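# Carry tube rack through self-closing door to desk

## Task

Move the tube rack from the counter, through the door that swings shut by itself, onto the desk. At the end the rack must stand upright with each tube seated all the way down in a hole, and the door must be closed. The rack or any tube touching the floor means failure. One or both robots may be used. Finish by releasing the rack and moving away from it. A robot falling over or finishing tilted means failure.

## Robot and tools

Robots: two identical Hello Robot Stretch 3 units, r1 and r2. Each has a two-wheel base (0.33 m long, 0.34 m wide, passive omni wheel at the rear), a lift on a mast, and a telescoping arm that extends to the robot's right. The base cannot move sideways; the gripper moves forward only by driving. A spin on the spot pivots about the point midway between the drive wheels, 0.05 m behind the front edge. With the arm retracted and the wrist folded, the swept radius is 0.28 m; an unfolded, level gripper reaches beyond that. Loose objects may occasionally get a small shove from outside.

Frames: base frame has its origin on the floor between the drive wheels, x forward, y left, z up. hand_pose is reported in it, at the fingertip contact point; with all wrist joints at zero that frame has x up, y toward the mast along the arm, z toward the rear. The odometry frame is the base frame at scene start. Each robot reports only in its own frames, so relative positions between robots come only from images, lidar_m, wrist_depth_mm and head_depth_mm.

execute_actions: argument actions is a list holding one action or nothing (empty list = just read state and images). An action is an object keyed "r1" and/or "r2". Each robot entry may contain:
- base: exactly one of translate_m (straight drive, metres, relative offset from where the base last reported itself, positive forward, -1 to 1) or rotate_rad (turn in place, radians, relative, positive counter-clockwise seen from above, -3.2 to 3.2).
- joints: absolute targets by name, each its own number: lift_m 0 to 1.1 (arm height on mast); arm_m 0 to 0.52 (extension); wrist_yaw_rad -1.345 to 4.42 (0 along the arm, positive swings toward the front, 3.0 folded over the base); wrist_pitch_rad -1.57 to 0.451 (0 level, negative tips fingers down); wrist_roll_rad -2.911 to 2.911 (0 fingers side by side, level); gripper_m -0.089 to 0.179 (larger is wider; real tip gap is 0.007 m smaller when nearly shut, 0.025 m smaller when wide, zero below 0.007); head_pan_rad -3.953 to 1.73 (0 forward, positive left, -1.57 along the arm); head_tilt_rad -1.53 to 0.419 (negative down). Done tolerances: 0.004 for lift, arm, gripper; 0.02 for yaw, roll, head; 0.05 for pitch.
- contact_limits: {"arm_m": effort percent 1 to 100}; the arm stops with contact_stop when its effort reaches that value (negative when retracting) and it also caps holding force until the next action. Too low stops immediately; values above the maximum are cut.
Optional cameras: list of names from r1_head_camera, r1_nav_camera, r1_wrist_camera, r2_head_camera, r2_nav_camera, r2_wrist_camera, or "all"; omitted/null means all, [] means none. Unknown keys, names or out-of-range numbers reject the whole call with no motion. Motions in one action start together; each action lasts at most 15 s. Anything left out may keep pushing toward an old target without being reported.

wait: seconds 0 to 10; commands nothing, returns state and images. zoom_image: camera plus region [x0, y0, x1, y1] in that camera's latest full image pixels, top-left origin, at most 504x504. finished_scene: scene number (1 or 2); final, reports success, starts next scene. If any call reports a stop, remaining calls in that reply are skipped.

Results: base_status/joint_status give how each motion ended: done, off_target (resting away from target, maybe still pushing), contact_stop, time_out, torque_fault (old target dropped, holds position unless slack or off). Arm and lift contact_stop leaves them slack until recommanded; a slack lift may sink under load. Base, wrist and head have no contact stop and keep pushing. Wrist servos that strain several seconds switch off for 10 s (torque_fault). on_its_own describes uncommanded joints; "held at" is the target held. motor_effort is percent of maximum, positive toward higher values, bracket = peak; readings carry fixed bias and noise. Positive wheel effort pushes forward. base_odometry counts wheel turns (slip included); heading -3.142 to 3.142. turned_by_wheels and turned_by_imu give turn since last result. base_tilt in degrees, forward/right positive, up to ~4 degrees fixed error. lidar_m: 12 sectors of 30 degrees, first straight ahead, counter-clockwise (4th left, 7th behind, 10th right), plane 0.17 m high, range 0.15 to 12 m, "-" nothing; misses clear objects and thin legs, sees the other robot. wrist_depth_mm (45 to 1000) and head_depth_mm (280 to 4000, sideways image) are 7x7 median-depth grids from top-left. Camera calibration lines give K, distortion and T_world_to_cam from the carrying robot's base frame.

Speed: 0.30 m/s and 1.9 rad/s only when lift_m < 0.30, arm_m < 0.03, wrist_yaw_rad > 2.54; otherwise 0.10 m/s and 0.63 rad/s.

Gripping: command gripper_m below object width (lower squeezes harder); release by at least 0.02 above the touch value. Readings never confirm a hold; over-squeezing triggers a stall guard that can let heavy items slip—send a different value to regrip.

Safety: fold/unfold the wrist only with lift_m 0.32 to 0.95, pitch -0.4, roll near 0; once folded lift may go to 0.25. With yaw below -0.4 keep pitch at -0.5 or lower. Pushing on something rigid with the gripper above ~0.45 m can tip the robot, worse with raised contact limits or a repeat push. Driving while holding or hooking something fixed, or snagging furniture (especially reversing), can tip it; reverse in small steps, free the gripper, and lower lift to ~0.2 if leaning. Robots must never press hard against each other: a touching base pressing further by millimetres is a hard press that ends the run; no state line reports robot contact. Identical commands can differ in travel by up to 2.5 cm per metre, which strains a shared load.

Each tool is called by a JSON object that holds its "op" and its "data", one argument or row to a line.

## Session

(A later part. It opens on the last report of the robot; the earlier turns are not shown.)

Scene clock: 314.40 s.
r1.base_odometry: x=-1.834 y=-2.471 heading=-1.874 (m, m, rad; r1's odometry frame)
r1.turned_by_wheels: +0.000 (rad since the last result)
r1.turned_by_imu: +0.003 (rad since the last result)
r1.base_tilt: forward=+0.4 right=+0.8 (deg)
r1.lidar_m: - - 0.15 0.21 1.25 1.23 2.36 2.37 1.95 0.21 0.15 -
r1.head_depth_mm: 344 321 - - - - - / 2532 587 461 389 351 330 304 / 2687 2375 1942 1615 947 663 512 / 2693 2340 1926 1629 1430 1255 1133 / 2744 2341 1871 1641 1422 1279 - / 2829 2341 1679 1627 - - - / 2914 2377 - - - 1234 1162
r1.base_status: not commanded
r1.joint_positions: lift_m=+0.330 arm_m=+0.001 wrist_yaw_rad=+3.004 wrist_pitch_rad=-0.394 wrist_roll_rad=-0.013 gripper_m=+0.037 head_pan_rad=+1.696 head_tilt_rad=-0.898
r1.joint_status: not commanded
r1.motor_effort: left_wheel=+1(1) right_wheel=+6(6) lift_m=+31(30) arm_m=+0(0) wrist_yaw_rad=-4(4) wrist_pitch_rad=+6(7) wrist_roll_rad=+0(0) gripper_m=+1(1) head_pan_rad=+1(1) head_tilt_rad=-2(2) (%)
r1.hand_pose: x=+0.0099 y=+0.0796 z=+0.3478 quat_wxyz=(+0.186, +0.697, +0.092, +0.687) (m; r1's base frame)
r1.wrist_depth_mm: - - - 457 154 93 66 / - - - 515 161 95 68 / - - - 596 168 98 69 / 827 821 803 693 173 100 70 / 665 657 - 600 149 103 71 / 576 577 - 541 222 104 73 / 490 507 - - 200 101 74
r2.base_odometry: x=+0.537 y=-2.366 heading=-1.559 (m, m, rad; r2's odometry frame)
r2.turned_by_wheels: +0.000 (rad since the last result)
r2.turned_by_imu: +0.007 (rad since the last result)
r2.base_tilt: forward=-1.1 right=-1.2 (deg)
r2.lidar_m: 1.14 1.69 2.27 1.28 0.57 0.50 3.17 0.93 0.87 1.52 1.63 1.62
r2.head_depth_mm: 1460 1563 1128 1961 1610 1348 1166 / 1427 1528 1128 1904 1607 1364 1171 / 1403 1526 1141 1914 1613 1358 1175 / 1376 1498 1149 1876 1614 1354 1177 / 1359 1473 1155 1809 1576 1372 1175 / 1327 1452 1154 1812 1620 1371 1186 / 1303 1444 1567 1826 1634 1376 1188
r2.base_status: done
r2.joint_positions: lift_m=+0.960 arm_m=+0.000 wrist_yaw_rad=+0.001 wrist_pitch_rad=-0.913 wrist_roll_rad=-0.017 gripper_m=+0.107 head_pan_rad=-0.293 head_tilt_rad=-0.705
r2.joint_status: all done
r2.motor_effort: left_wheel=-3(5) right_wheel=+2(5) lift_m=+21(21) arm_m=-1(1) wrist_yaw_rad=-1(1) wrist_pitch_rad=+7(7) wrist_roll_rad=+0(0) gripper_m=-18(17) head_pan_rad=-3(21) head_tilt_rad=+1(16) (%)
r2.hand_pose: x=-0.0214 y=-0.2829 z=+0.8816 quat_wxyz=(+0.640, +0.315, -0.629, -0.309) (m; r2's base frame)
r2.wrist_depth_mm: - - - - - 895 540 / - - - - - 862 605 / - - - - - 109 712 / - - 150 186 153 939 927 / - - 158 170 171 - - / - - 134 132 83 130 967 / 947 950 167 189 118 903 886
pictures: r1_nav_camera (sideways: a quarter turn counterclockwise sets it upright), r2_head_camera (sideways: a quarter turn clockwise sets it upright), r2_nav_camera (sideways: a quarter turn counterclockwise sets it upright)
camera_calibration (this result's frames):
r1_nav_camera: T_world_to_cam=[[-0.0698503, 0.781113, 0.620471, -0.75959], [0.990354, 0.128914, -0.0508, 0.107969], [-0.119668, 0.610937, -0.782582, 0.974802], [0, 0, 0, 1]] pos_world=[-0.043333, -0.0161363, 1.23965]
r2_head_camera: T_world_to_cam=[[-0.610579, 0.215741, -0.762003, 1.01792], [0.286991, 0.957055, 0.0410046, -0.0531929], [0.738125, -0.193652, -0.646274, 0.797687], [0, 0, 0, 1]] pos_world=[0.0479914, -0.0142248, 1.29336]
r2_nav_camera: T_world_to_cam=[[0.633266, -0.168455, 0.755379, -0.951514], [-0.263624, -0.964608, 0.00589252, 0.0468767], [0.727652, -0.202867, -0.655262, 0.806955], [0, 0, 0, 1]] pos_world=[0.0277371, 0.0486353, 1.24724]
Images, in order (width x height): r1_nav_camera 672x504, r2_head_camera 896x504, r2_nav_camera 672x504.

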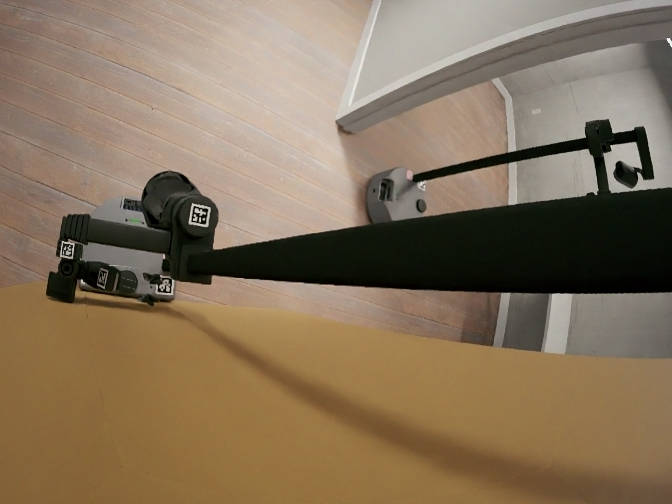

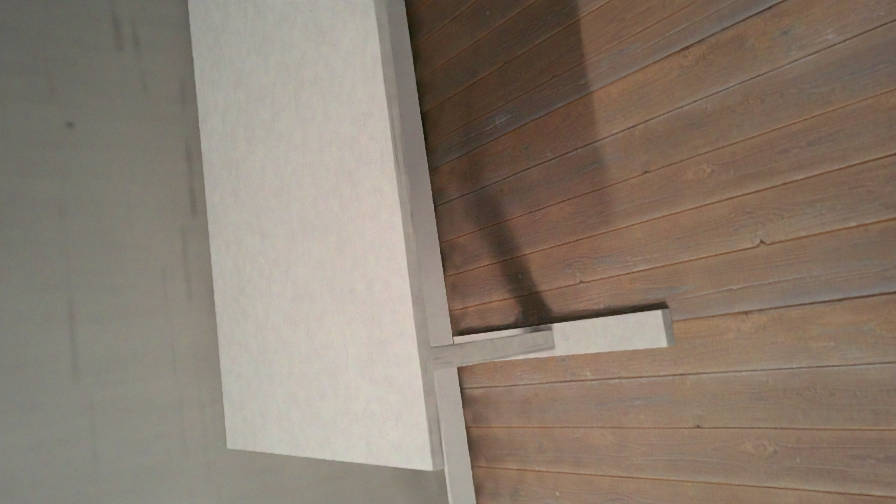

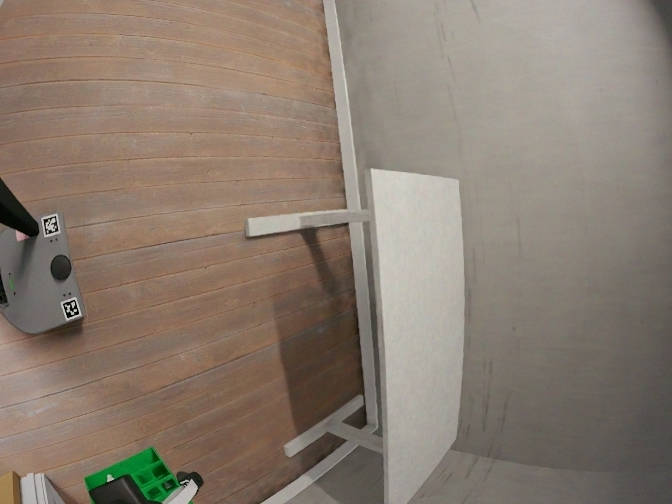

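{"op": "execute_actions", "data": {
  "actions": [
    {"r1":{"base":{"translate_m":-0.35}},"r2":{"base":{"translate_m":0.45}}}
  ],
  "cameras": ["r1_nav_camera"]
}}

{"op": "execute_actions", "data": {
  "actions": [
    {"r1":{"base":{"rotate_rad":-1.5},"joints":{"head_pan_rad":-2.6,"head_tilt_rad":-1.1}},"r2":{"base":{"rotate_rad":1.57},"joints":{"head_tilt_rad":-0.8,"head_pan_rad":-1.57}}}
  ],
  "cameras": ["r2_nav_camera","r1_nav_camera"]
}}

Scene clock: 335.93 s.
r1.base_odometry: x=-1.730 y=-2.137 heading=-1.874 (m, m, rad; r1's odometry frame)
r1.turned_by_wheels: +0.000 (rad since the last result)
r1.turned_by_imu: +0.001 (rad since the last result)
r1.base_tilt: forward=+0.4 right=+0.9 (deg)
r1.lidar_m: - 0.15 0.31 1.74 1.09 1.30 2.02 2.25 1.88 0.20 0.15 -
r1.head_depth_mm: 2559 2349 1950 1652 1427 1046 658 / 2631 2360 1947 1643 1420 1268 1114 / 2666 2355 1903 1639 1428 1261 1132 / 2745 1996 1872 1632 1432 1255 1130 / 2767 2364 1916 1628 1421 1282 - / 2854 2318 1923 1671 - - - / 2943 2399 - - - 1237 1156
r1.base_status: done
r1.joint_positions: lift_m=+0.330 arm_m=+0.001 wrist_yaw_rad=+3.000 wrist_pitch_rad=-0.394 wrist_roll_rad=-0.013 gripper_m=+0.037 head_pan_rad=+1.696 head_tilt_rad=-0.898
r1.joint_status: not commanded
r1.motor_effort: left_wheel=+1(4) right_wheel=+7(10) lift_m=+30(31) arm_m=+0(0) wrist_yaw_rad=+0(5) wrist_pitch_rad=+7(6) wrist_roll_rad=+0(0) gripper_m=+1(1) head_pan_rad=+1(2) head_tilt_rad=+0(1) (%)
r1.hand_pose: x=+0.0108 y=+0.0795 z=+0.3478 quat_wxyz=(+0.187, +0.697, +0.091, +0.687) (m; r1's base frame)
r1.wrist_depth_mm: 801 - - - - 427 211 / 882 - - - - 396 206 / 902 973 - - 975 372 199 / 823 809 806 791 778 349 193 / 675 684 - 652 641 335 186 / 571 563 - 556 543 307 180 / 490 507 - - 471 271 175
r2.base_odometry: x=+0.542 y=-2.816 heading=-1.559 (m, m, rad; r2's odometry frame)
r2.turned_by_wheels: +0.000 (rad since the last result)
r2.turned_by_imu: +0.003 (rad since the last result)
r2.base_tilt: forward=-1.2 right=-1.3 (deg)
r2.lidar_m: 0.69 1.22 1.79 2.20 1.15 0.90 1.65 1.19 1.39 1.57 1.42 1.16
r2.head_depth_mm: 1037 1175 1133 868 707 1293 1172 / 1020 1139 1131 875 708 1274 1171 / 992 1114 1138 874 712 1265 1174 / 976 1095 1141 878 712 642 1170 / 961 1070 1142 881 715 631 1180 / 939 1049 1124 883 717 631 1179 / 924 1024 1163 1340 1515 1341 1173
r2.base_status: done
r2.joint_positions: lift_m=+0.960 arm_m=+0.000 wrist_yaw_rad=+0.001 wrist_pitch_rad=-0.913 wrist_roll_rad=-0.017 gripper_m=+0.107 head_pan_rad=-0.293 head_tilt_rad=-0.705
r2.joint_status: not commanded
r2.motor_effort: left_wheel=-3(6) right_wheel=+2(6) lift_m=+21(21) arm_m=-2(1) wrist_yaw_rad=+0(1) wrist_pitch_rad=+7(7) wrist_roll_rad=+0(0) gripper_m=-17(18) head_pan_rad=-2(3) head_tilt_rad=+1(1) (%)
r2.hand_pose: x=-0.0214 y=-0.2829 z=+0.8816 quat_wxyz=(+0.640, +0.315, -0.629, -0.309) (m; r2's base frame)
r2.wrist_depth_mm: 520 526 - - - - - / 459 - - - - - - / 413 - - - - 109 - / 388 - 150 187 153 - - / - - 157 170 171 - - / - - 134 132 83 130 989 / 956 942 166 190 118 867 882
pictures: r1_nav_camera (sideways: a quarter turn counterclockwise sets it upright)
camera_calibration (this result's frames):
r1_nav_camera: T_world_to_cam=[[-0.0698504, 0.781113, 0.620471, -0.75959], [0.990354, 0.128914, -0.0508, 0.107969], [-0.119668, 0.610937, -0.782582, 0.974802], [0, 0, 0, 1]] pos_world=[-0.043333, -0.0161363, 1.23965]
Images, in order (width x height): r1_nav_camera 672x504.

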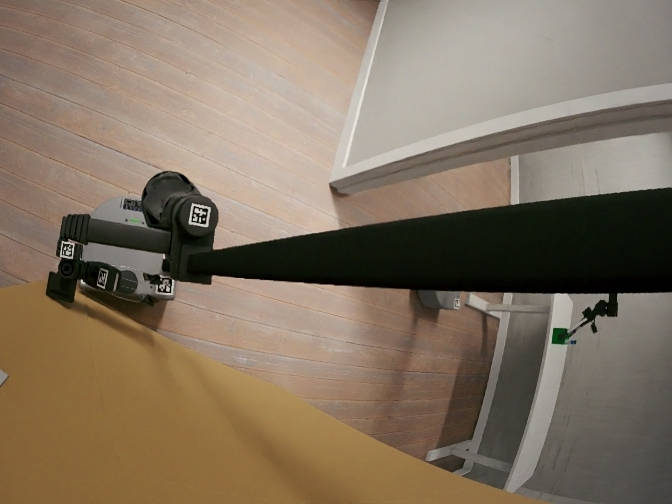

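Scene clock: 339.63 s.
r1.base_odometry: x=-1.730 y=-2.137 heading=+2.910 (m, m, rad; r1's odometry frame)
r1.turned_by_wheels: -1.500 (rad since the last result)
r1.turned_by_imu: -1.466 (rad since the last result)
r1.base_tilt: forward=+0.3 right=+0.8 (deg)
r1.lidar_m: 0.27 0.18 0.17 0.18 0.23 0.52 1.63 1.00 1.55 2.00 2.14 1.87
r1.head_depth_mm: 2056 1790 1592 1433 1315 1233 - / 1994 1799 1597 1439 1315 - - / 1026 1252 1551 1449 1305 - - / 1131 1358 1556 1438 1305 - - / 1287 1599 1590 1430 1306 - 1081 / 1510 1734 1580 1418 1296 1202 1095 / 1828 1769 1589 1427 1297 1188 1099
r1.base_status: done
r1.joint_positions: lift_m=+0.330 arm_m=+0.001 wrist_yaw_rad=+3.001 wrist_pitch_rad=-0.394 wrist_roll_rad=-0.013 gripper_m=+0.037 head_pan_rad=-2.593 head_tilt_rad=-1.091
r1.joint_status: all done
r1.motor_effort: left_wheel=+10(79) right_wheel=-2(19) lift_m=+30(31) arm_m=-1(0) wrist_yaw_rad=-2(6) wrist_pitch_rad=+6(7) wrist_roll_rad=+0(0) gripper_m=+0(0) head_pan_rad=-3(30) head_tilt_rad=-4(27) (%)
r1.hand_pose: x=+0.0105 y=+0.0795 z=+0.3479 quat_wxyz=(+0.186, +0.697, +0.091, +0.687) (m; r1's base frame)
r1.wrist_depth_mm: 272 - 226 209 194 181 169 / 307 - 249 230 211 197 184 / 352 328 274 255 230 212 197 / 417 368 307 284 257 233 214 / 495 432 - 319 279 259 235 / 555 511 - 358 341 288 261 / 491 514 - - 372 325 296
r2.base_odometry: x=+0.542 y=-2.816 heading=+0.011 (m, m, rad; r2's odometry frame)
r2.turned_by_wheels: +1.570 (rad since the last result)
r2.turned_by_imu: +1.557 (rad since the last result)
r2.base_tilt: forward=-1.1 right=-1.2 (deg)
r2.lidar_m: 2.20 1.15 0.90 1.71 1.19 1.40 1.57 1.42 1.16 0.69 1.22 1.81
r2.head_depth_mm: 959 1080 1011 - - - 1105 / 966 1101 980 840 - - 1117 / 974 1116 983 838 - - 1103 / 986 1119 1102 817 439 1246 1143 / 997 1142 1324 1597 1514 1275 1145 / 1010 1153 1345 1637 1513 1308 1147 / 1020 1178 1369 1657 1522 1304 1148
r2.base_status: done
r2.joint_positions: lift_m=+0.960 arm_m=+0.000 wrist_yaw_rad=+0.001 wrist_pitch_rad=-0.913 wrist_roll_rad=-0.017 gripper_m=+0.107 head_pan_rad=-1.563 head_tilt_rad=-0.790
r2.joint_status: all done
r2.motor_effort: left_wheel=-3(9) right_wheel=+2(7) lift_m=+21(21) arm_m=-2(2) wrist_yaw_rad=-1(2) wrist_pitch_rad=+7(7) wrist_roll_rad=+0(0) gripper_m=-18(18) head_pan_rad=-3(35) head_tilt_rad=-3(11) (%)
r2.hand_pose: x=-0.0214 y=-0.2829 z=+0.8816 quat_wxyz=(+0.640, +0.315, -0.629, -0.309) (m; r2's base frame)
r2.wrist_depth_mm: - - - 501 490 476 469 / - - - 440 431 422 424 / - - 399 400 396 109 395 / - - 150 186 153 355 356 / - - 158 171 170 334 325 / - - 133 133 83 131 946 / 954 941 167 190 118 880 913
pictures: r1_nav_camera (sideways: a quarter turn counterclockwise sets it upright), r2_nav_camera (sideways: a quarter turn counterclockwise sets it upright)
camera_calibration (this result's frames):
r1_nav_camera: T_world_to_cam=[[-0.772654, -0.439129, 0.458444, -0.544226], [-0.516058, 0.85505, -0.0507293, 0.117054], [-0.369716, -0.27578, -0.887274, 1.11241], [0, 0, 0, 1]] pos_world=[0.0511852, -0.0322911, 1.24245]
r2_nav_camera: T_world_to_cam=[[0.0271149, -0.716722, 0.696832, -0.871514], [-0.999406, -0.0342625, 0.00364818, 0.0542874], [0.0212605, -0.696517, -0.717225, 0.891857], [0, 0, 0, 1]] pos_world=[0.0589249, -0.00157934, 1.24676]
Images, in order (width x height): r1_nav_camera 672x504, r2_nav_camera 672x504.

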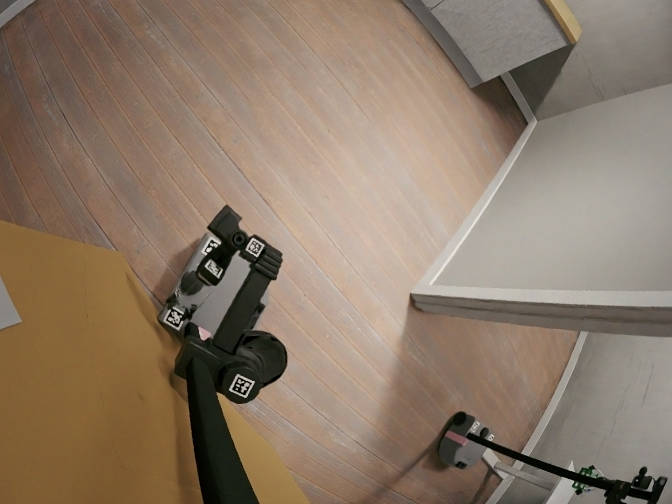

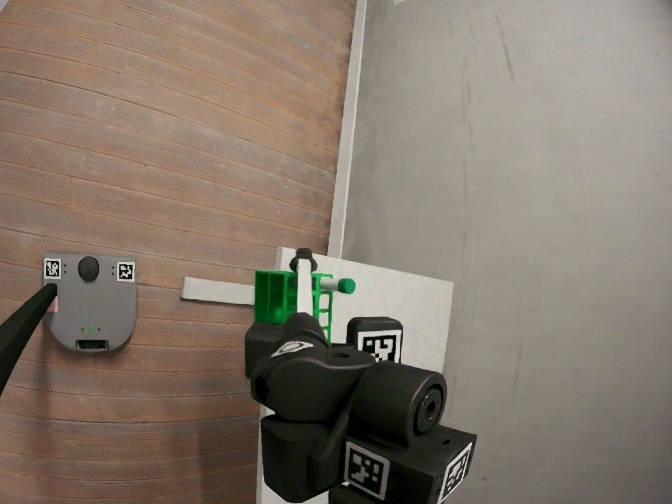

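{"op": "execute_actions", "data": {
  "actions": [
    {"r1":{"base":{"translate_m":-0.55}},"r2":{"base":{"translate_m":-0.3},"joints":{"arm_m":0.3}}}
  ],
  "cameras": ["r2_head_camera","r1_nav_camera"]
}}

{"op": "execute_actions", "data": {
  "actions": [
    {"r1":{"base":{"translate_m":-0.2}},"r2":{"joints":{"lift_m":0.855}}}
  ],
  "cameras": ["r2_head_camera","r2_wrist_camera","r1_nav_camera"]
}}

Scene clock: 355.00 s.
r1.base_odometry: x=-1.195 y=-2.263 heading=+2.910 (m, m, rad; r1's odometry frame)
r1.turned_by_wheels: +0.000 (rad since the last result)
r1.turned_by_imu: +0.001 (rad since the last result)
r1.base_tilt: forward=+0.4 right=+0.9 (deg)
r1.lidar_m: - - 0.15 0.18 0.59 1.09 1.91 0.58 0.56 1.88 0.31 0.15
r1.head_depth_mm: 2059 1816 1611 1439 1312 1238 - / 2028 1787 1605 1447 1308 - - / 2032 1805 1586 1427 1313 - - / 2047 1805 1593 1429 1304 - - / 2020 1744 1509 1273 1306 - 1078 / 576 670 819 1210 1299 1212 1096 / 536 642 1051 1401 1297 1199 1112
r1.base_status: done
r1.joint_positions: lift_m=+0.330 arm_m=+0.001 wrist_yaw_rad=+3.001 wrist_pitch_rad=-0.394 wrist_roll_rad=-0.013 gripper_m=+0.037 head_pan_rad=-2.593 head_tilt_rad=-1.091
r1.joint_status: not commanded
r1.motor_effort: left_wheel=+13(17) right_wheel=-2(6) lift_m=+30(30) arm_m=+0(1) wrist_yaw_rad=-1(2) wrist_pitch_rad=+6(6) wrist_roll_rad=+0(0) gripper_m=+1(0) head_pan_rad=-2(3) head_tilt_rad=-5(5) (%)
r1.hand_pose: x=+0.0105 y=+0.0795 z=+0.3479 quat_wxyz=(+0.186, +0.697, +0.091, +0.687) (m; r1's base frame)
r1.wrist_depth_mm: - - 406 247 174 135 110 / - - 470 273 186 142 114 / - - 510 303 200 150 119 / 815 804 612 336 212 158 125 / 675 674 - 373 211 169 132 / 573 564 - 418 285 177 138 / 492 517 - - 279 181 146
r2.base_odometry: x=+0.242 y=-2.819 heading=+0.011 (m, m, rad; r2's odometry frame)
r2.turned_by_wheels: +0.000 (rad since the last result)
r2.turned_by_imu: -0.003 (rad since the last result)
r2.base_tilt: forward=-1.2 right=-1.3 (deg)
r2.lidar_m: 2.49 1.19 1.05 1.12 1.10 1.29 1.27 1.15 1.13 0.71 0.71 1.76
r2.head_depth_mm: 900 - 958 786 659 1223 1134 / - - 983 788 664 1223 1135 / 924 - 631 746 664 1256 1142 / 948 1092 650 752 662 1247 1136 / 967 1107 993 797 669 1256 1145 / 985 1124 992 797 669 1278 1132 / 993 1136 1269 801 670 1276 1145
r2.base_status: done
r2.joint_positions: lift_m=+0.960 arm_m=+0.300 wrist_yaw_rad=+0.001 wrist_pitch_rad=-0.913 wrist_roll_rad=-0.017 gripper_m=+0.107 head_pan_rad=-1.563 head_tilt_rad=-0.790
r2.joint_status: all done
r2.motor_effort: left_wheel=-2(9) right_wheel=+2(4) lift_m=+21(21) arm_m=+1(4) wrist_yaw_rad=+0(1) wrist_pitch_rad=+7(7) wrist_roll_rad=+0(0) gripper_m=-17(17) head_pan_rad=-3(3) head_tilt_rad=-4(4) (%)
r2.hand_pose: x=-0.0215 y=-0.5824 z=+0.8816 quat_wxyz=(+0.640, +0.314, -0.629, -0.309) (m; r2's base frame)
r2.wrist_depth_mm: 711 504 499 489 481 477 474 / 867 458 441 436 436 427 425 / - 404 388 402 390 109 385 / 384 376 150 187 154 355 352 / 349 347 158 170 171 333 325 / 320 - 133 132 83 130 303 / 297 294 167 190 118 279 282
pictures: r1_nav_camera (sideways: a quarter turn counterclockwise sets it upright), r2_head_camera (sideways: a quarter turn clockwise sets it upright)
camera_calibration (this result's frames):
r1_nav_camera: T_world_to_cam=[[-0.772654, -0.439129, 0.458444, -0.544226], [-0.516058, 0.85505, -0.0507293, 0.117054], [-0.369716, -0.27578, -0.887274, 1.11241], [0, 0, 0, 1]] pos_world=[0.0511852, -0.0322911, 1.24245]
r2_head_camera: T_world_to_cam=[[0.0248902, 0.709778, -0.703986, 0.938426], [0.999144, 0.00561405, 0.0409861, -0.0575084], [0.0330433, -0.704403, -0.70903, 0.883615], [0, 0, 0, 1]] pos_world=[0.00490406, -0.0433302, 1.28951]
Images, in order (width x height): r1_nav_camera 672x504, r2_head_camera 896x504.

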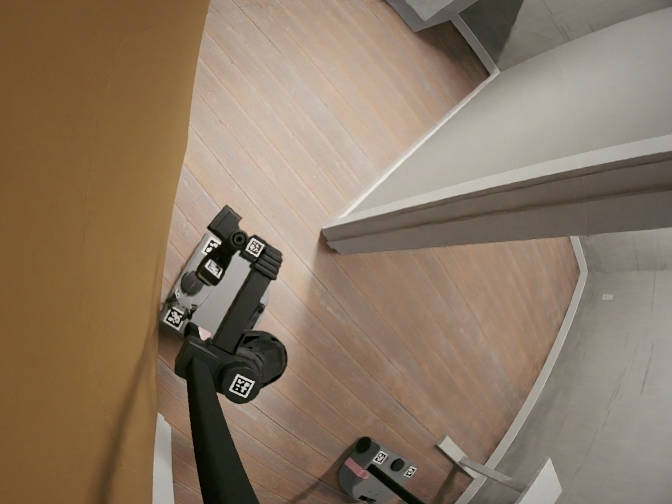

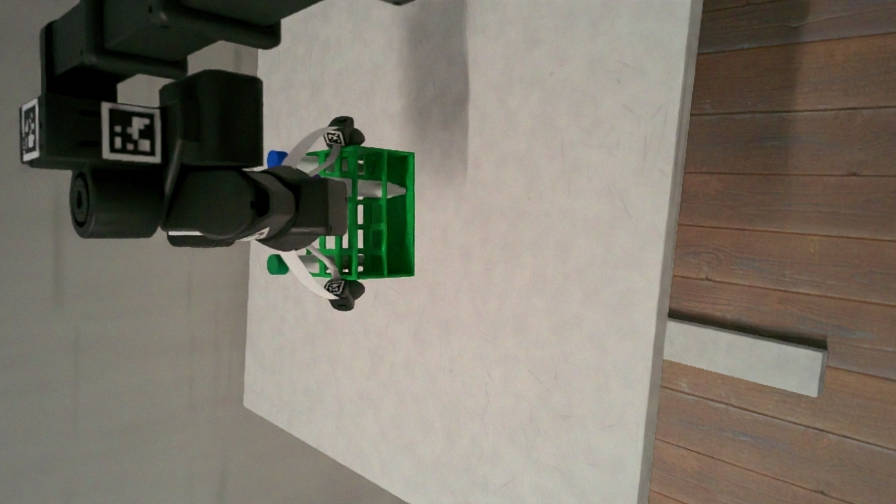

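Scene clock: 358.77 s.
r1.base_odometry: x=-1.000 y=-2.309 heading=+2.910 (m, m, rad; r1's odometry frame)
r1.turned_by_wheels: +0.000 (rad since the last result)
r1.turned_by_imu: -0.297 (rad since the last result)
r1.base_tilt: forward=+0.4 right=+0.9 (deg)
r1.lidar_m: - - 0.15 0.19 1.38 1.88 0.85 2.16 2.51 0.44 0.15 -
r1.head_depth_mm: 2013 1809 1610 1421 1316 1231 - / 2081 1833 1601 1454 1305 - - / 2049 1818 1598 1445 1310 - - / 2061 1804 1603 1434 1306 - - / 2055 1808 1604 1443 1301 - 1071 / 2049 1804 1597 1430 1310 1209 895 / 2046 1789 1605 1431 1308 1178 730
r1.base_status: done
r1.joint_positions: lift_m=+0.330 arm_m=+0.001 wrist_yaw_rad=+3.001 wrist_pitch_rad=-0.394 wrist_roll_rad=-0.013 gripper_m=+0.037 head_pan_rad=-2.590 head_tilt_rad=-1.082
r1.joint_status: not commanded
r1.motor_effort: left_wheel=+2(32) right_wheel=+2(54) lift_m=+30(30) arm_m=-1(0) wrist_yaw_rad=-1(1) wrist_pitch_rad=+6(7) wrist_roll_rad=+0(0) gripper_m=+1(0) head_pan_rad=-2(21) head_tilt_rad=-8(36) (%)
r1.hand_pose: x=+0.0106 y=+0.0795 z=+0.3479 quat_wxyz=(+0.187, +0.697, +0.091, +0.687) (m; r1's base frame)
r1.wrist_depth_mm: - - 566 297 164 112 85 / - - 622 331 173 116 88 / - - 697 371 183 121 91 / 814 795 760 416 191 126 93 / 676 677 - 442 178 132 97 / 566 559 - 506 251 135 99 / 495 510 - - 236 135 103
r2.base_odometry: x=+0.242 y=-2.819 heading=+0.011 (m, m, rad; r2's odometry frame)
r2.turned_by_wheels: +0.000 (rad since the last result)
r2.turned_by_imu: +0.000 (rad since the last result)
r2.base_tilt: forward=-1.1 right=-1.2 (deg)
r2.lidar_m: 2.49 1.19 1.05 0.91 1.07 1.28 1.27 1.15 1.13 0.71 0.71 1.76
r2.head_depth_mm: 931 1059 - - 634 1217 1131 / 944 1050 - 767 662 1226 1141 / 952 1060 - 750 663 1248 1147 / 962 1090 990 754 662 1254 1137 / 972 1098 991 799 666 1251 1144 / 976 1116 992 803 671 1283 1140 / 998 1138 1264 806 670 1289 1154
r2.base_status: not commanded
r2.joint_positions: lift_m=+0.855 arm_m=+0.300 wrist_yaw_rad=+0.001 wrist_pitch_rad=-0.913 wrist_roll_rad=-0.017 gripper_m=+0.107 head_pan_rad=-1.563 head_tilt_rad=-0.790
r2.joint_status: all done
r2.motor_effort: left_wheel=-2(2) right_wheel=+2(3) lift_m=+20(20) arm_m=+1(2) wrist_yaw_rad=+0(0) wrist_pitch_rad=+7(7) wrist_roll_rad=+0(0) gripper_m=-17(18) head_pan_rad=-2(2) head_tilt_rad=-3(3) (%)
r2.hand_pose: x=-0.0215 y=-0.5824 z=+0.7766 quat_wxyz=(+0.640, +0.314, -0.629, -0.309) (m; r2's base frame)
r2.wrist_depth_mm: 350 345 339 336 328 323 317 / 309 309 301 302 294 290 289 / 281 271 265 272 266 109 260 / 255 253 151 186 153 240 239 / 235 236 157 171 171 223 222 / 221 - 134 132 83 130 207 / 205 199 167 188 118 189 192
pictures: r1_nav_camera (sideways: a quarter turn counterclockwise sets it upright), r2_head_camera (sideways: a quarter turn clockwise sets it upright), r2_wrist_camera
camera_calibration (this result's frames):
r1_nav_camera: T_world_to_cam=[[-0.76806, -0.439413, 0.465834, -0.553879], [-0.518965, 0.853286, -0.0507716, 0.117127], [-0.37518, -0.280747, -0.883415, 1.10743], [0, 0, 0, 1]] pos_world=[0.0508586, -0.0324165, 1.24228]
r2_head_camera: T_world_to_cam=[[0.0248903, 0.709778, -0.703986, 0.938426], [0.999144, 0.00561393, 0.0409861, -0.0575084], [0.0330432, -0.704403, -0.709031, 0.883615], [0, 0, 0, 1]] pos_world=[0.00490405, -0.0433302, 1.28951]
r2_wrist_camera: T_world_to_cam=[[-0.998937, -0.0460919, -0.0000304912, -0.0487711], [-0.0405784, 0.879758, -0.473688, 0.914443], [0.02186, -0.473183, -0.880693, 0.569238], [0, 0, 0, 1]] pos_world=[-0.0240562, -0.537382, 0.934482]
Images, in order (width x height): r1_nav_camera 672x504, r2_head_camera 896x504, r2_wrist_camera 644x364.

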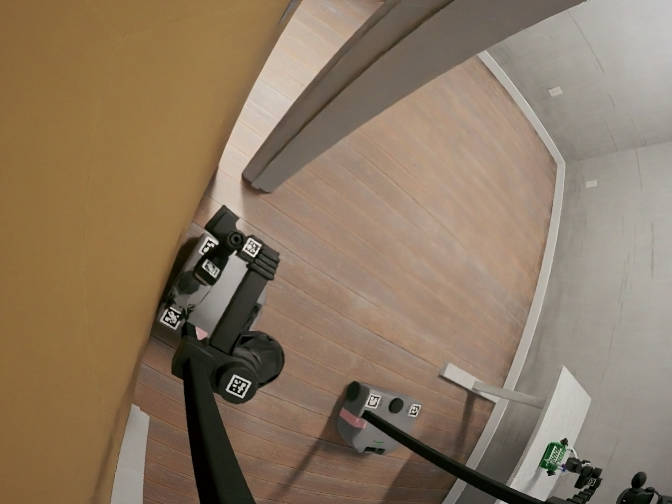

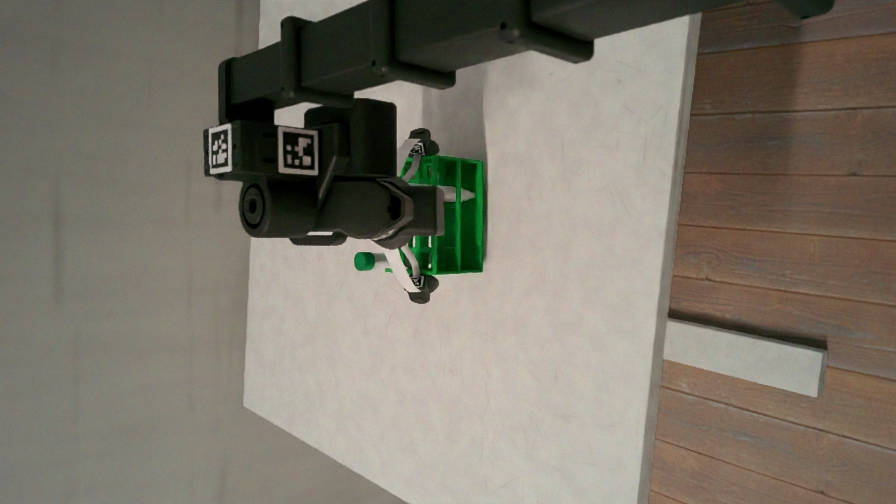

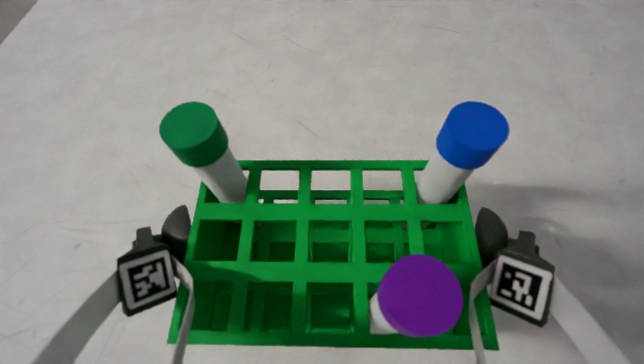

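{"op": "execute_actions", "data": {
  "actions": [
    {"r1":{"base":{"translate_m":-0.22}},"r2":{"joints":{"lift_m":0.843}}}
  ],
  "cameras": ["r2_head_camera","r1_nav_camera"]
}}

Scene clock: 368.47 s.
r1.base_odometry: x=-0.786 y=-2.360 heading=+2.910 (m, m, rad; r1's odometry frame)
r1.turned_by_wheels: +0.000 (rad since the last result)
r1.turned_by_imu: +0.001 (rad since the last result)
r1.base_tilt: forward=+0.4 right=+0.8 (deg)
r1.lidar_m: 0.21 0.22 0.30 0.58 1.38 1.74 0.64 1.94 2.50 0.51 0.30 0.22
r1.head_depth_mm: 1875 1776 1609 1300 1290 1228 - / 1948 1819 1609 1442 1318 - - / 2027 1801 1605 1453 1308 - - / 2054 1812 1605 1441 1313 - - / 2041 1792 1589 1440 1309 - 1086 / 2044 1783 1587 1441 1307 1214 1097 / 2045 1775 1592 1428 1299 1192 1106
r1.base_status: done
r1.joint_positions: lift_m=+0.330 arm_m=+0.001 wrist_yaw_rad=+3.001 wrist_pitch_rad=-0.394 wrist_roll_rad=-0.013 gripper_m=+0.037 head_pan_rad=-2.593 head_tilt_rad=-1.086
r1.joint_status: not commanded
r1.motor_effort: left_wheel=+1(5) right_wheel=+0(5) lift_m=+30(30) arm_m=+0(0) wrist_yaw_rad=-1(1) wrist_pitch_rad=+6(6) wrist_roll_rad=+0(0) gripper_m=+0(1) head_pan_rad=-2(3) head_tilt_rad=-6(10) (%)
r1.hand_pose: x=+0.0106 y=+0.0795 z=+0.3479 quat_wxyz=(+0.187, +0.697, +0.091, +0.687) (m; r1's base frame)
r1.wrist_depth_mm: - - - 987 522 319 231 / - - - - 549 330 233 / - - - 923 573 333 238 / 830 834 804 769 605 344 243 / 659 658 - 653 516 357 248 / 572 556 - 560 526 359 251 / 487 515 - - 477 351 259
r2.base_odometry: x=+0.242 y=-2.819 heading=+0.011 (m, m, rad; r2's odometry frame)
r2.turned_by_wheels: +0.000 (rad since the last result)
r2.turned_by_imu: -0.001 (rad since the last result)
r2.base_tilt: forward=-1.0 right=-1.2 (deg)
r2.lidar_m: 2.50 1.19 1.00 0.69 1.05 1.29 1.27 1.15 1.13 0.71 0.71 1.76
r2.head_depth_mm: 933 1053 1010 - - 1227 1119 / 937 1052 - 771 661 1220 1135 / 951 1072 - 736 664 1250 1137 / 957 1094 992 738 666 1257 1134 / 971 1108 990 799 668 1245 1143 / 984 1122 988 799 670 1279 1134 / 989 1141 1270 799 670 1290 1152
r2.base_status: not commanded
r2.joint_positions: lift_m=+0.843 arm_m=+0.300 wrist_yaw_rad=+0.001 wrist_pitch_rad=-0.908 wrist_roll_rad=-0.017 gripper_m=+0.107 head_pan_rad=-1.563 head_tilt_rad=-0.790
r2.joint_status: all done
r2.motor_effort: left_wheel=-2(1) right_wheel=+1(2) lift_m=+18(23) arm_m=+2(2) wrist_yaw_rad=+0(0) wrist_pitch_rad=+4(7) wrist_roll_rad=+0(0) gripper_m=-17(17) head_pan_rad=-3(3) head_tilt_rad=-3(4) (%)
r2.hand_pose: x=-0.0215 y=-0.5834 z=+0.7654 quat_wxyz=(+0.641, +0.313, -0.630, -0.308) (m; r2's base frame)
r2.wrist_depth_mm: 331 328 321 321 314 310 305 / 294 295 287 284 283 277 275 / 268 260 252 258 254 244 250 / 244 241 150 187 154 229 229 / 224 225 149 174 169 213 210 / 207 - 134 132 83 130 196 / 194 190 165 182 118 178 182
pictures: r1_nav_camera (sideways: a quarter turn counterclockwise sets it upright), r2_head_camera (sideways: a quarter turn clockwise sets it upright)
camera_calibration (this result's frames):
r1_nav_camera: T_world_to_cam=[[-0.770787, -0.43841, 0.462261, -0.549209], [-0.516591, 0.854727, -0.0507516, 0.117086], [-0.372857, -0.277918, -0.88529, 1.10986], [0, 0, 0, 1]] pos_world=[0.05098, -0.0324063, 1.24236]
r2_head_camera: T_world_to_cam=[[0.0248903, 0.709778, -0.703986, 0.938426], [0.999144, 0.00561393, 0.0409861, -0.0575084], [0.0330432, -0.704403, -0.709031, 0.883615], [0, 0, 0, 1]] pos_world=[0.00490405, -0.0433302, 1.28951]
Images, in order (width x height): r1_nav_camera 672x504, r2_head_camera 896x504.

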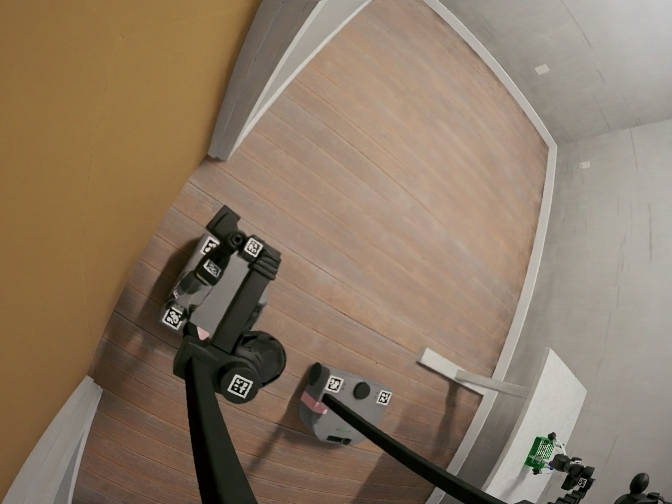

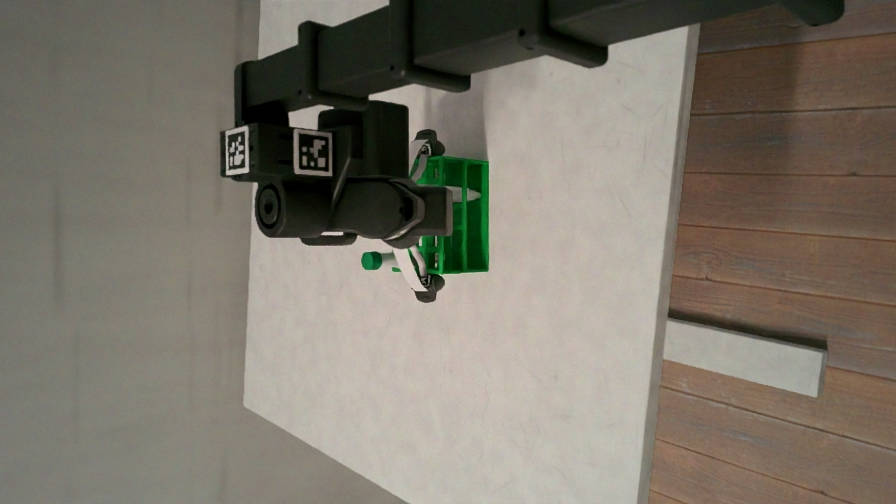

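Touching down; door shut. Release.

{"op": "execute_actions", "data": {
  "actions": [
    {"r2":{"joints":{"gripper_m":0.179}}}
  ],
  "cameras": []
}}

{"op": "execute_actions", "data": {
  "actions": [
    {"r2":{"joints":{"lift_m":0.95}}}
  ],
  "cameras": ["r2_wrist_camera"]
}}

{"op": "execute_actions", "data": {
  "actions": [
    {"r2":{"joints":{"arm_m":0.0,"wrist_pitch_rad":-0.5}},"r1":{"joints":{"head_pan_rad":-0.3,"head_tilt_rad":-0.9}}}
  ],
  "cameras": ["r2_head_camera","r2_wrist_camera","r1_nav_camera"]
}}

Scene clock: 376.23 s.
r1.base_odometry: x=-0.786 y=-2.360 heading=+2.910 (m, m, rad; r1's odometry frame)
r1.turned_by_wheels: +0.000 (rad since the last result)
r1.turned_by_imu: +0.001 (rad since the last result)
r1.base_tilt: forward=+0.4 right=+0.9 (deg)
r1.lidar_m: 0.21 0.22 0.30 0.58 1.38 1.74 0.64 1.94 2.52 0.51 0.30 0.22
r1.head_depth_mm: 1873 1783 1604 1313 1285 1228 - / 1952 1807 1596 1432 1307 - - / 2040 1791 1599 1437 1307 - - / 2029 1798 1603 1434 1303 - - / 2058 1785 1604 1455 1298 - 1085 / 2045 1805 1583 1436 1313 1215 1093 / 2052 1786 1582 1431 1303 1189 1101
r1.base_status: not commanded
r1.joint_positions: lift_m=+0.330 arm_m=+0.001 wrist_yaw_rad=+3.001 wrist_pitch_rad=-0.394 wrist_roll_rad=-0.013 gripper_m=+0.037 head_pan_rad=-2.593 head_tilt_rad=-1.086
r1.joint_status: not commanded
r1.motor_effort: left_wheel=+0(0) right_wheel=+0(0) lift_m=+30(31) arm_m=+0(0) wrist_yaw_rad=-1(1) wrist_pitch_rad=+7(7) wrist_roll_rad=+0(0) gripper_m=+0(0) head_pan_rad=-3(2) head_tilt_rad=-7(8) (%)
r1.hand_pose: x=+0.0106 y=+0.0795 z=+0.3479 quat_wxyz=(+0.187, +0.697, +0.091, +0.687) (m; r1's base frame)
r1.wrist_depth_mm: - - - 986 526 319 230 / - - - - 538 328 233 / - - - 923 574 337 238 / 829 809 802 800 583 342 241 / 669 659 - 646 515 356 247 / 572 562 - 553 529 360 255 / 497 508 - - 478 351 258
r2.base_odometry: x=+0.242 y=-2.819 heading=+0.011 (m, m, rad; r2's odometry frame)
r2.turned_by_wheels: +0.000 (rad since the last result)
r2.turned_by_imu: -0.001 (rad since the last result)
r2.base_tilt: forward=-1.1 right=-1.2 (deg)
r2.lidar_m: 2.49 1.19 1.00 0.69 1.06 1.28 1.27 1.15 1.13 0.71 0.71 1.76
r2.head_depth_mm: 930 1053 1010 - - 1232 1133 / 942 1053 - 768 662 1219 1139 / 950 1074 - 736 661 1246 1145 / 967 1095 987 737 665 1253 1138 / 969 1107 987 795 666 1247 1148 / 977 1126 991 801 668 1283 1132 / 992 1134 1266 803 669 1285 1151
r2.base_status: not commanded
r2.joint_positions: lift_m=+0.843 arm_m=+0.300 wrist_yaw_rad=+0.001 wrist_pitch_rad=-0.908 wrist_roll_rad=-0.017 gripper_m=+0.179 head_pan_rad=-1.563 head_tilt_rad=-0.790
r2.joint_status: all done
r2.motor_effort: left_wheel=-1(2) right_wheel=+1(2) lift_m=+19(20) arm_m=+2(2) wrist_yaw_rad=-1(0) wrist_pitch_rad=+4(4) wrist_roll_rad=+0(0) gripper_m=+1(85) head_pan_rad=-2(2) head_tilt_rad=-3(3) (%)
r2.hand_pose: x=-0.0215 y=-0.5834 z=+0.7653 quat_wxyz=(+0.641, +0.313, -0.630, -0.308) (m; r2's base frame)
r2.wrist_depth_mm: 331 327 323 317 311 308 304 / 297 294 286 286 280 278 274 / 269 260 250 260 251 242 249 / 242 240 150 188 153 229 228 / 222 226 166 175 169 211 211 / 210 200 135 132 83 191 197 / 188 188 165 182 117 180 180
pictures: none
No camera images: the call's "cameras" was empty. Leave "cameras" out to get every camera's image.

Scene clock: 378.03 s.
r1.base_odometry: x=-0.786 y=-2.360 heading=+2.910 (m, m, rad; r1's odometry frame)
r1.turned_by_wheels: +0.000 (rad since the last result)
r1.turned_by_imu: +0.000 (rad since the last result)
r1.base_tilt: forward=+0.4 right=+0.9 (deg)
r1.lidar_m: 0.21 0.22 0.30 0.58 1.38 1.74 0.64 1.94 2.51 0.51 0.30 0.22
r1.head_depth_mm: 1896 1768 1618 1302 1281 1232 - / 1928 1805 1607 1452 1312 - - / 2021 1811 1616 1433 1314 - - / 2056 1815 1599 1438 1302 - - / 2049 1789 1590 1439 1302 - 1088 / 2045 1779 1594 1449 1308 1222 1096 / 2032 1775 1582 1421 1297 1199 1100
r1.base_status: not commanded
r1.joint_positions: lift_m=+0.330 arm_m=+0.001 wrist_yaw_rad=+3.001 wrist_pitch_rad=-0.394 wrist_roll_rad=-0.013 gripper_m=+0.037 head_pan_rad=-2.593 head_tilt_rad=-1.086
r1.joint_status: not commanded
r1.motor_effort: left_wheel=+1(1) right_wheel=+0(0) lift_m=+30(31) arm_m=-1(1) wrist_yaw_rad=-1(1) wrist_pitch_rad=+7(7) wrist_roll_rad=+0(0) gripper_m=+0(0) head_pan_rad=-2(2) head_tilt_rad=-7(8) (%)
r1.hand_pose: x=+0.0106 y=+0.0795 z=+0.3479 quat_wxyz=(+0.187, +0.697, +0.091, +0.687) (m; r1's base frame)
r1.wrist_depth_mm: - - - 990 530 318 228 / - - - - 545 327 234 / - - - 917 567 335 237 / 816 813 803 806 590 344 243 / 667 660 - 662 519 358 248 / 569 568 - 554 521 364 255 / 482 509 - - 480 350 257
r2.base_odometry: x=+0.242 y=-2.819 heading=+0.011 (m, m, rad; r2's odometry frame)
r2.turned_by_wheels: +0.000 (rad since the last result)
r2.turned_by_imu: +0.000 (rad since the last result)
r2.base_tilt: forward=-1.0 right=-1.3 (deg)
r2.lidar_m: 2.50 1.18 1.00 0.69 1.06 1.28 1.27 1.15 1.13 0.71 0.71 1.76
r2.head_depth_mm: 906 - 942 790 661 1210 1137 / 905 - 977 790 661 1223 1144 / 920 - 918 735 665 1253 1144 / 956 1093 956 738 663 1246 1135 / 964 1105 1031 796 668 1248 1143 / 989 1126 997 800 666 1280 1130 / 995 1136 1264 800 671 1281 1145
r2.base_status: not commanded
r2.joint_positions: lift_m=+0.950 arm_m=+0.300 wrist_yaw_rad=+0.001 wrist_pitch_rad=-0.908 wrist_roll_rad=-0.017 gripper_m=+0.179 head_pan_rad=-1.563 head_tilt_rad=-0.790
r2.joint_status: all done
r2.motor_effort: left_wheel=-2(2) right_wheel=+2(2) lift_m=+35(37) arm_m=+2(2) wrist_yaw_rad=-1(0) wrist_pitch_rad=+4(4) wrist_roll_rad=+0(0) gripper_m=+1(0) head_pan_rad=-3(3) head_tilt_rad=-4(3) (%)
r2.hand_pose: x=-0.0215 y=-0.5834 z=+0.8715 quat_wxyz=(+0.641, +0.313, -0.630, -0.308) (m; r2's base frame)
r2.wrist_depth_mm: 712 499 491 480 469 464 459 / 861 446 435 436 422 415 414 / - 401 394 385 384 374 375 / 370 358 356 355 355 348 344 / 338 341 323 314 314 323 316 / 317 301 301 236 273 296 295 / 286 287 278 275 275 277 272
pictures: r2_wrist_camera
camera_calibration (this result's frames):
r2_wrist_camera: T_world_to_cam=[[-0.998937, -0.0460919, 0.000185501, -0.0490035], [-0.0405774, 0.877499, -0.477859, 0.962641], [0.0218627, -0.477358, -0.878437, 0.647953], [0, 0, 0, 1]] pos_world=[-0.024056, -0.537669, 1.0292]
Images, in order (width x height): r2_wrist_camera 644x364.

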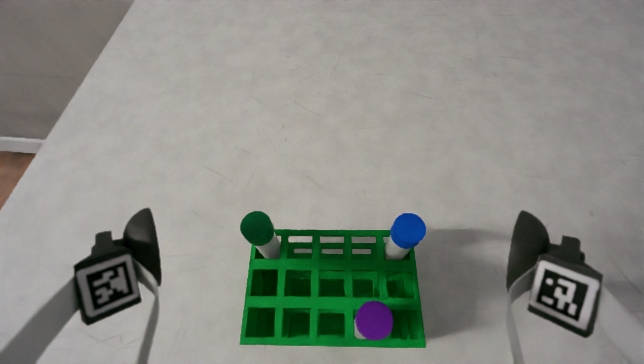

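Scene clock: 381.47 s.
r1.base_odometry: x=-0.786 y=-2.360 heading=+2.910 (m, m, rad; r1's odometry frame)
r1.turned_by_wheels: +0.000 (rad since the last result)
r1.turned_by_imu: +0.001 (rad since the last result)
r1.base_tilt: forward=+0.4 right=+0.8 (deg)
r1.lidar_m: 0.21 0.22 0.30 0.58 1.38 1.74 0.64 1.94 2.52 0.51 0.30 0.22
r1.head_depth_mm: - - - 341 480 804 1119 / - - - 320 441 704 1117 / - - - 310 407 621 1092 / - - - 302 379 557 1046 / - - - 294 354 504 877 / - - - - 331 460 751 / - - - - 316 425 658
r1.base_status: not commanded
r1.joint_positions: lift_m=+0.330 arm_m=+0.001 wrist_yaw_rad=+3.001 wrist_pitch_rad=-0.394 wrist_roll_rad=-0.013 gripper_m=+0.037 head_pan_rad=-0.307 head_tilt_rad=-0.902
r1.joint_status: all done
r1.motor_effort: left_wheel=+0(0) right_wheel=+0(0) lift_m=+30(30) arm_m=-1(1) wrist_yaw_rad=-1(1) wrist_pitch_rad=+7(6) wrist_roll_rad=+0(0) gripper_m=+1(0) head_pan_rad=+3(30) head_tilt_rad=+0(19) (%)
r1.hand_pose: x=+0.0106 y=+0.0795 z=+0.3479 quat_wxyz=(+0.187, +0.697, +0.091, +0.687) (m; r1's base frame)
r1.wrist_depth_mm: - - - - 533 319 229 / - - - - 552 329 233 / - - - 917 572 336 237 / 824 820 798 782 597 343 243 / 683 665 - 662 512 354 249 / 566 571 - 559 526 365 252 / 495 498 - - 467 350 259
r2.base_odometry: x=+0.242 y=-2.819 heading=+0.011 (m, m, rad; r2's odometry frame)
r2.turned_by_wheels: +0.000 (rad since the last result)
r2.turned_by_imu: +0.000 (rad since the last result)
r2.base_tilt: forward=-1.1 right=-1.3 (deg)
r2.lidar_m: 2.49 1.19 1.00 0.69 1.05 1.29 1.27 1.15 1.13 0.71 0.71 1.75
r2.head_depth_mm: 933 1059 992 - - - 1094 / 941 1064 976 834 - - 1117 / 952 1086 983 - - - 1122 / 962 1091 988 752 650 1243 1141 / 971 1108 990 819 668 1258 1140 / 975 1119 991 799 670 1283 1130 / 992 1139 1256 802 669 1286 1144
r2.base_status: not commanded
r2.joint_positions: lift_m=+0.950 arm_m=+0.000 wrist_yaw_rad=+0.001 wrist_pitch_rad=-0.521 wrist_roll_rad=-0.017 gripper_m=+0.179 head_pan_rad=-1.563 head_tilt_rad=-0.790
r2.joint_status: all done
r2.motor_effort: left_wheel=-2(2) right_wheel=+2(2) lift_m=+36(36) arm_m=-1(3) wrist_yaw_rad=+0(0) wrist_pitch_rad=+11(11) wrist_roll_rad=+0(0) gripper_m=+0(0) head_pan_rad=-4(2) head_tilt_rad=-4(4) (%)
r2.hand_pose: x=-0.0214 y=-0.3555 z=+0.9400 quat_wxyz=(+0.689, +0.184, -0.677, -0.181) (m; r2's base frame)
r2.wrist_depth_mm: 876 835 824 781 746 746 720 / 964 909 871 859 839 802 789 / - - 694 684 665 660 656 / - 580 552 430 532 530 534 / - 476 463 442 452 458 450 / 421 384 396 394 386 388 393 / 345 347 342 346 340 338 329
pictures: r1_nav_camera (sideways: a quarter turn counterclockwise sets it upright), r2_head_camera (sideways: a quarter turn clockwise sets it upright), r2_wrist_camera
camera_calibration (this result's frames):
r1_nav_camera: T_world_to_cam=[[0.741475, -0.264603, 0.616604, -0.759501], [-0.297911, -0.95324, -0.0508218, 0.115856], [0.601219, -0.14601, -0.785631, 0.974369], [0, 0, 0, 1]] pos_world=[0.0118562, 0.0517397, 1.23969]
r2_head_camera: T_world_to_cam=[[0.0248923, 0.70978, -0.703983, 0.938423], [0.999144, 0.00561094, 0.0409861, -0.0575084], [0.0330411, -0.704401, -0.709033, 0.883618], [0, 0, 0, 1]] pos_world=[0.00490393, -0.0433301, 1.28951]
r2_wrist_camera: T_world_to_cam=[[-0.998925, -0.042957, 0.0174148, -0.0534933], [-0.0406727, 0.632097, -0.773821, 0.986275], [0.0222332, -0.773698, -0.633165, 0.480983], [0, 0, 0, 1]] pos_world=[-0.0240151, -0.253584, 1.06867]
Images, in order (width x height): r1_nav_camera 672x504, r2_head_camera 896x504, r2_wrist_camera 644x364.

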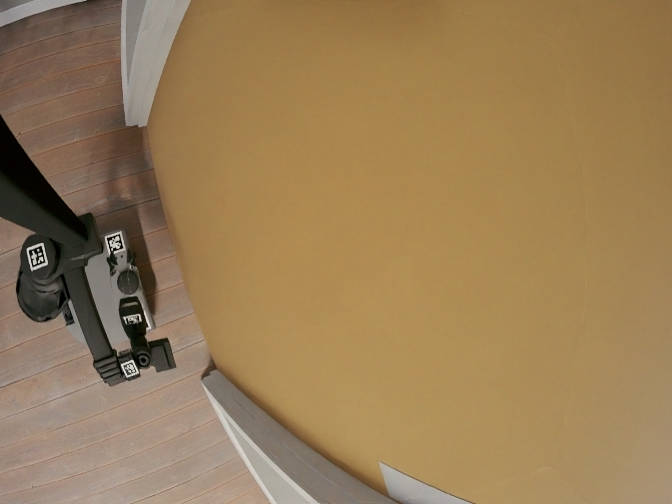

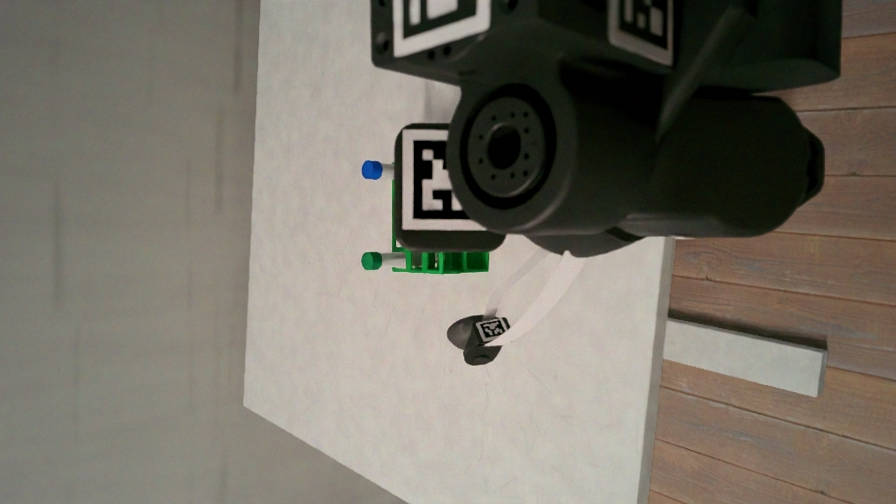

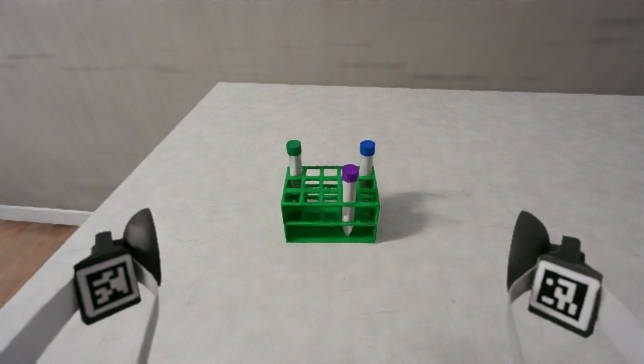

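{"op": "finished_scene", "data": {
  "scene": 1
}}

The scene is finished: the task was done.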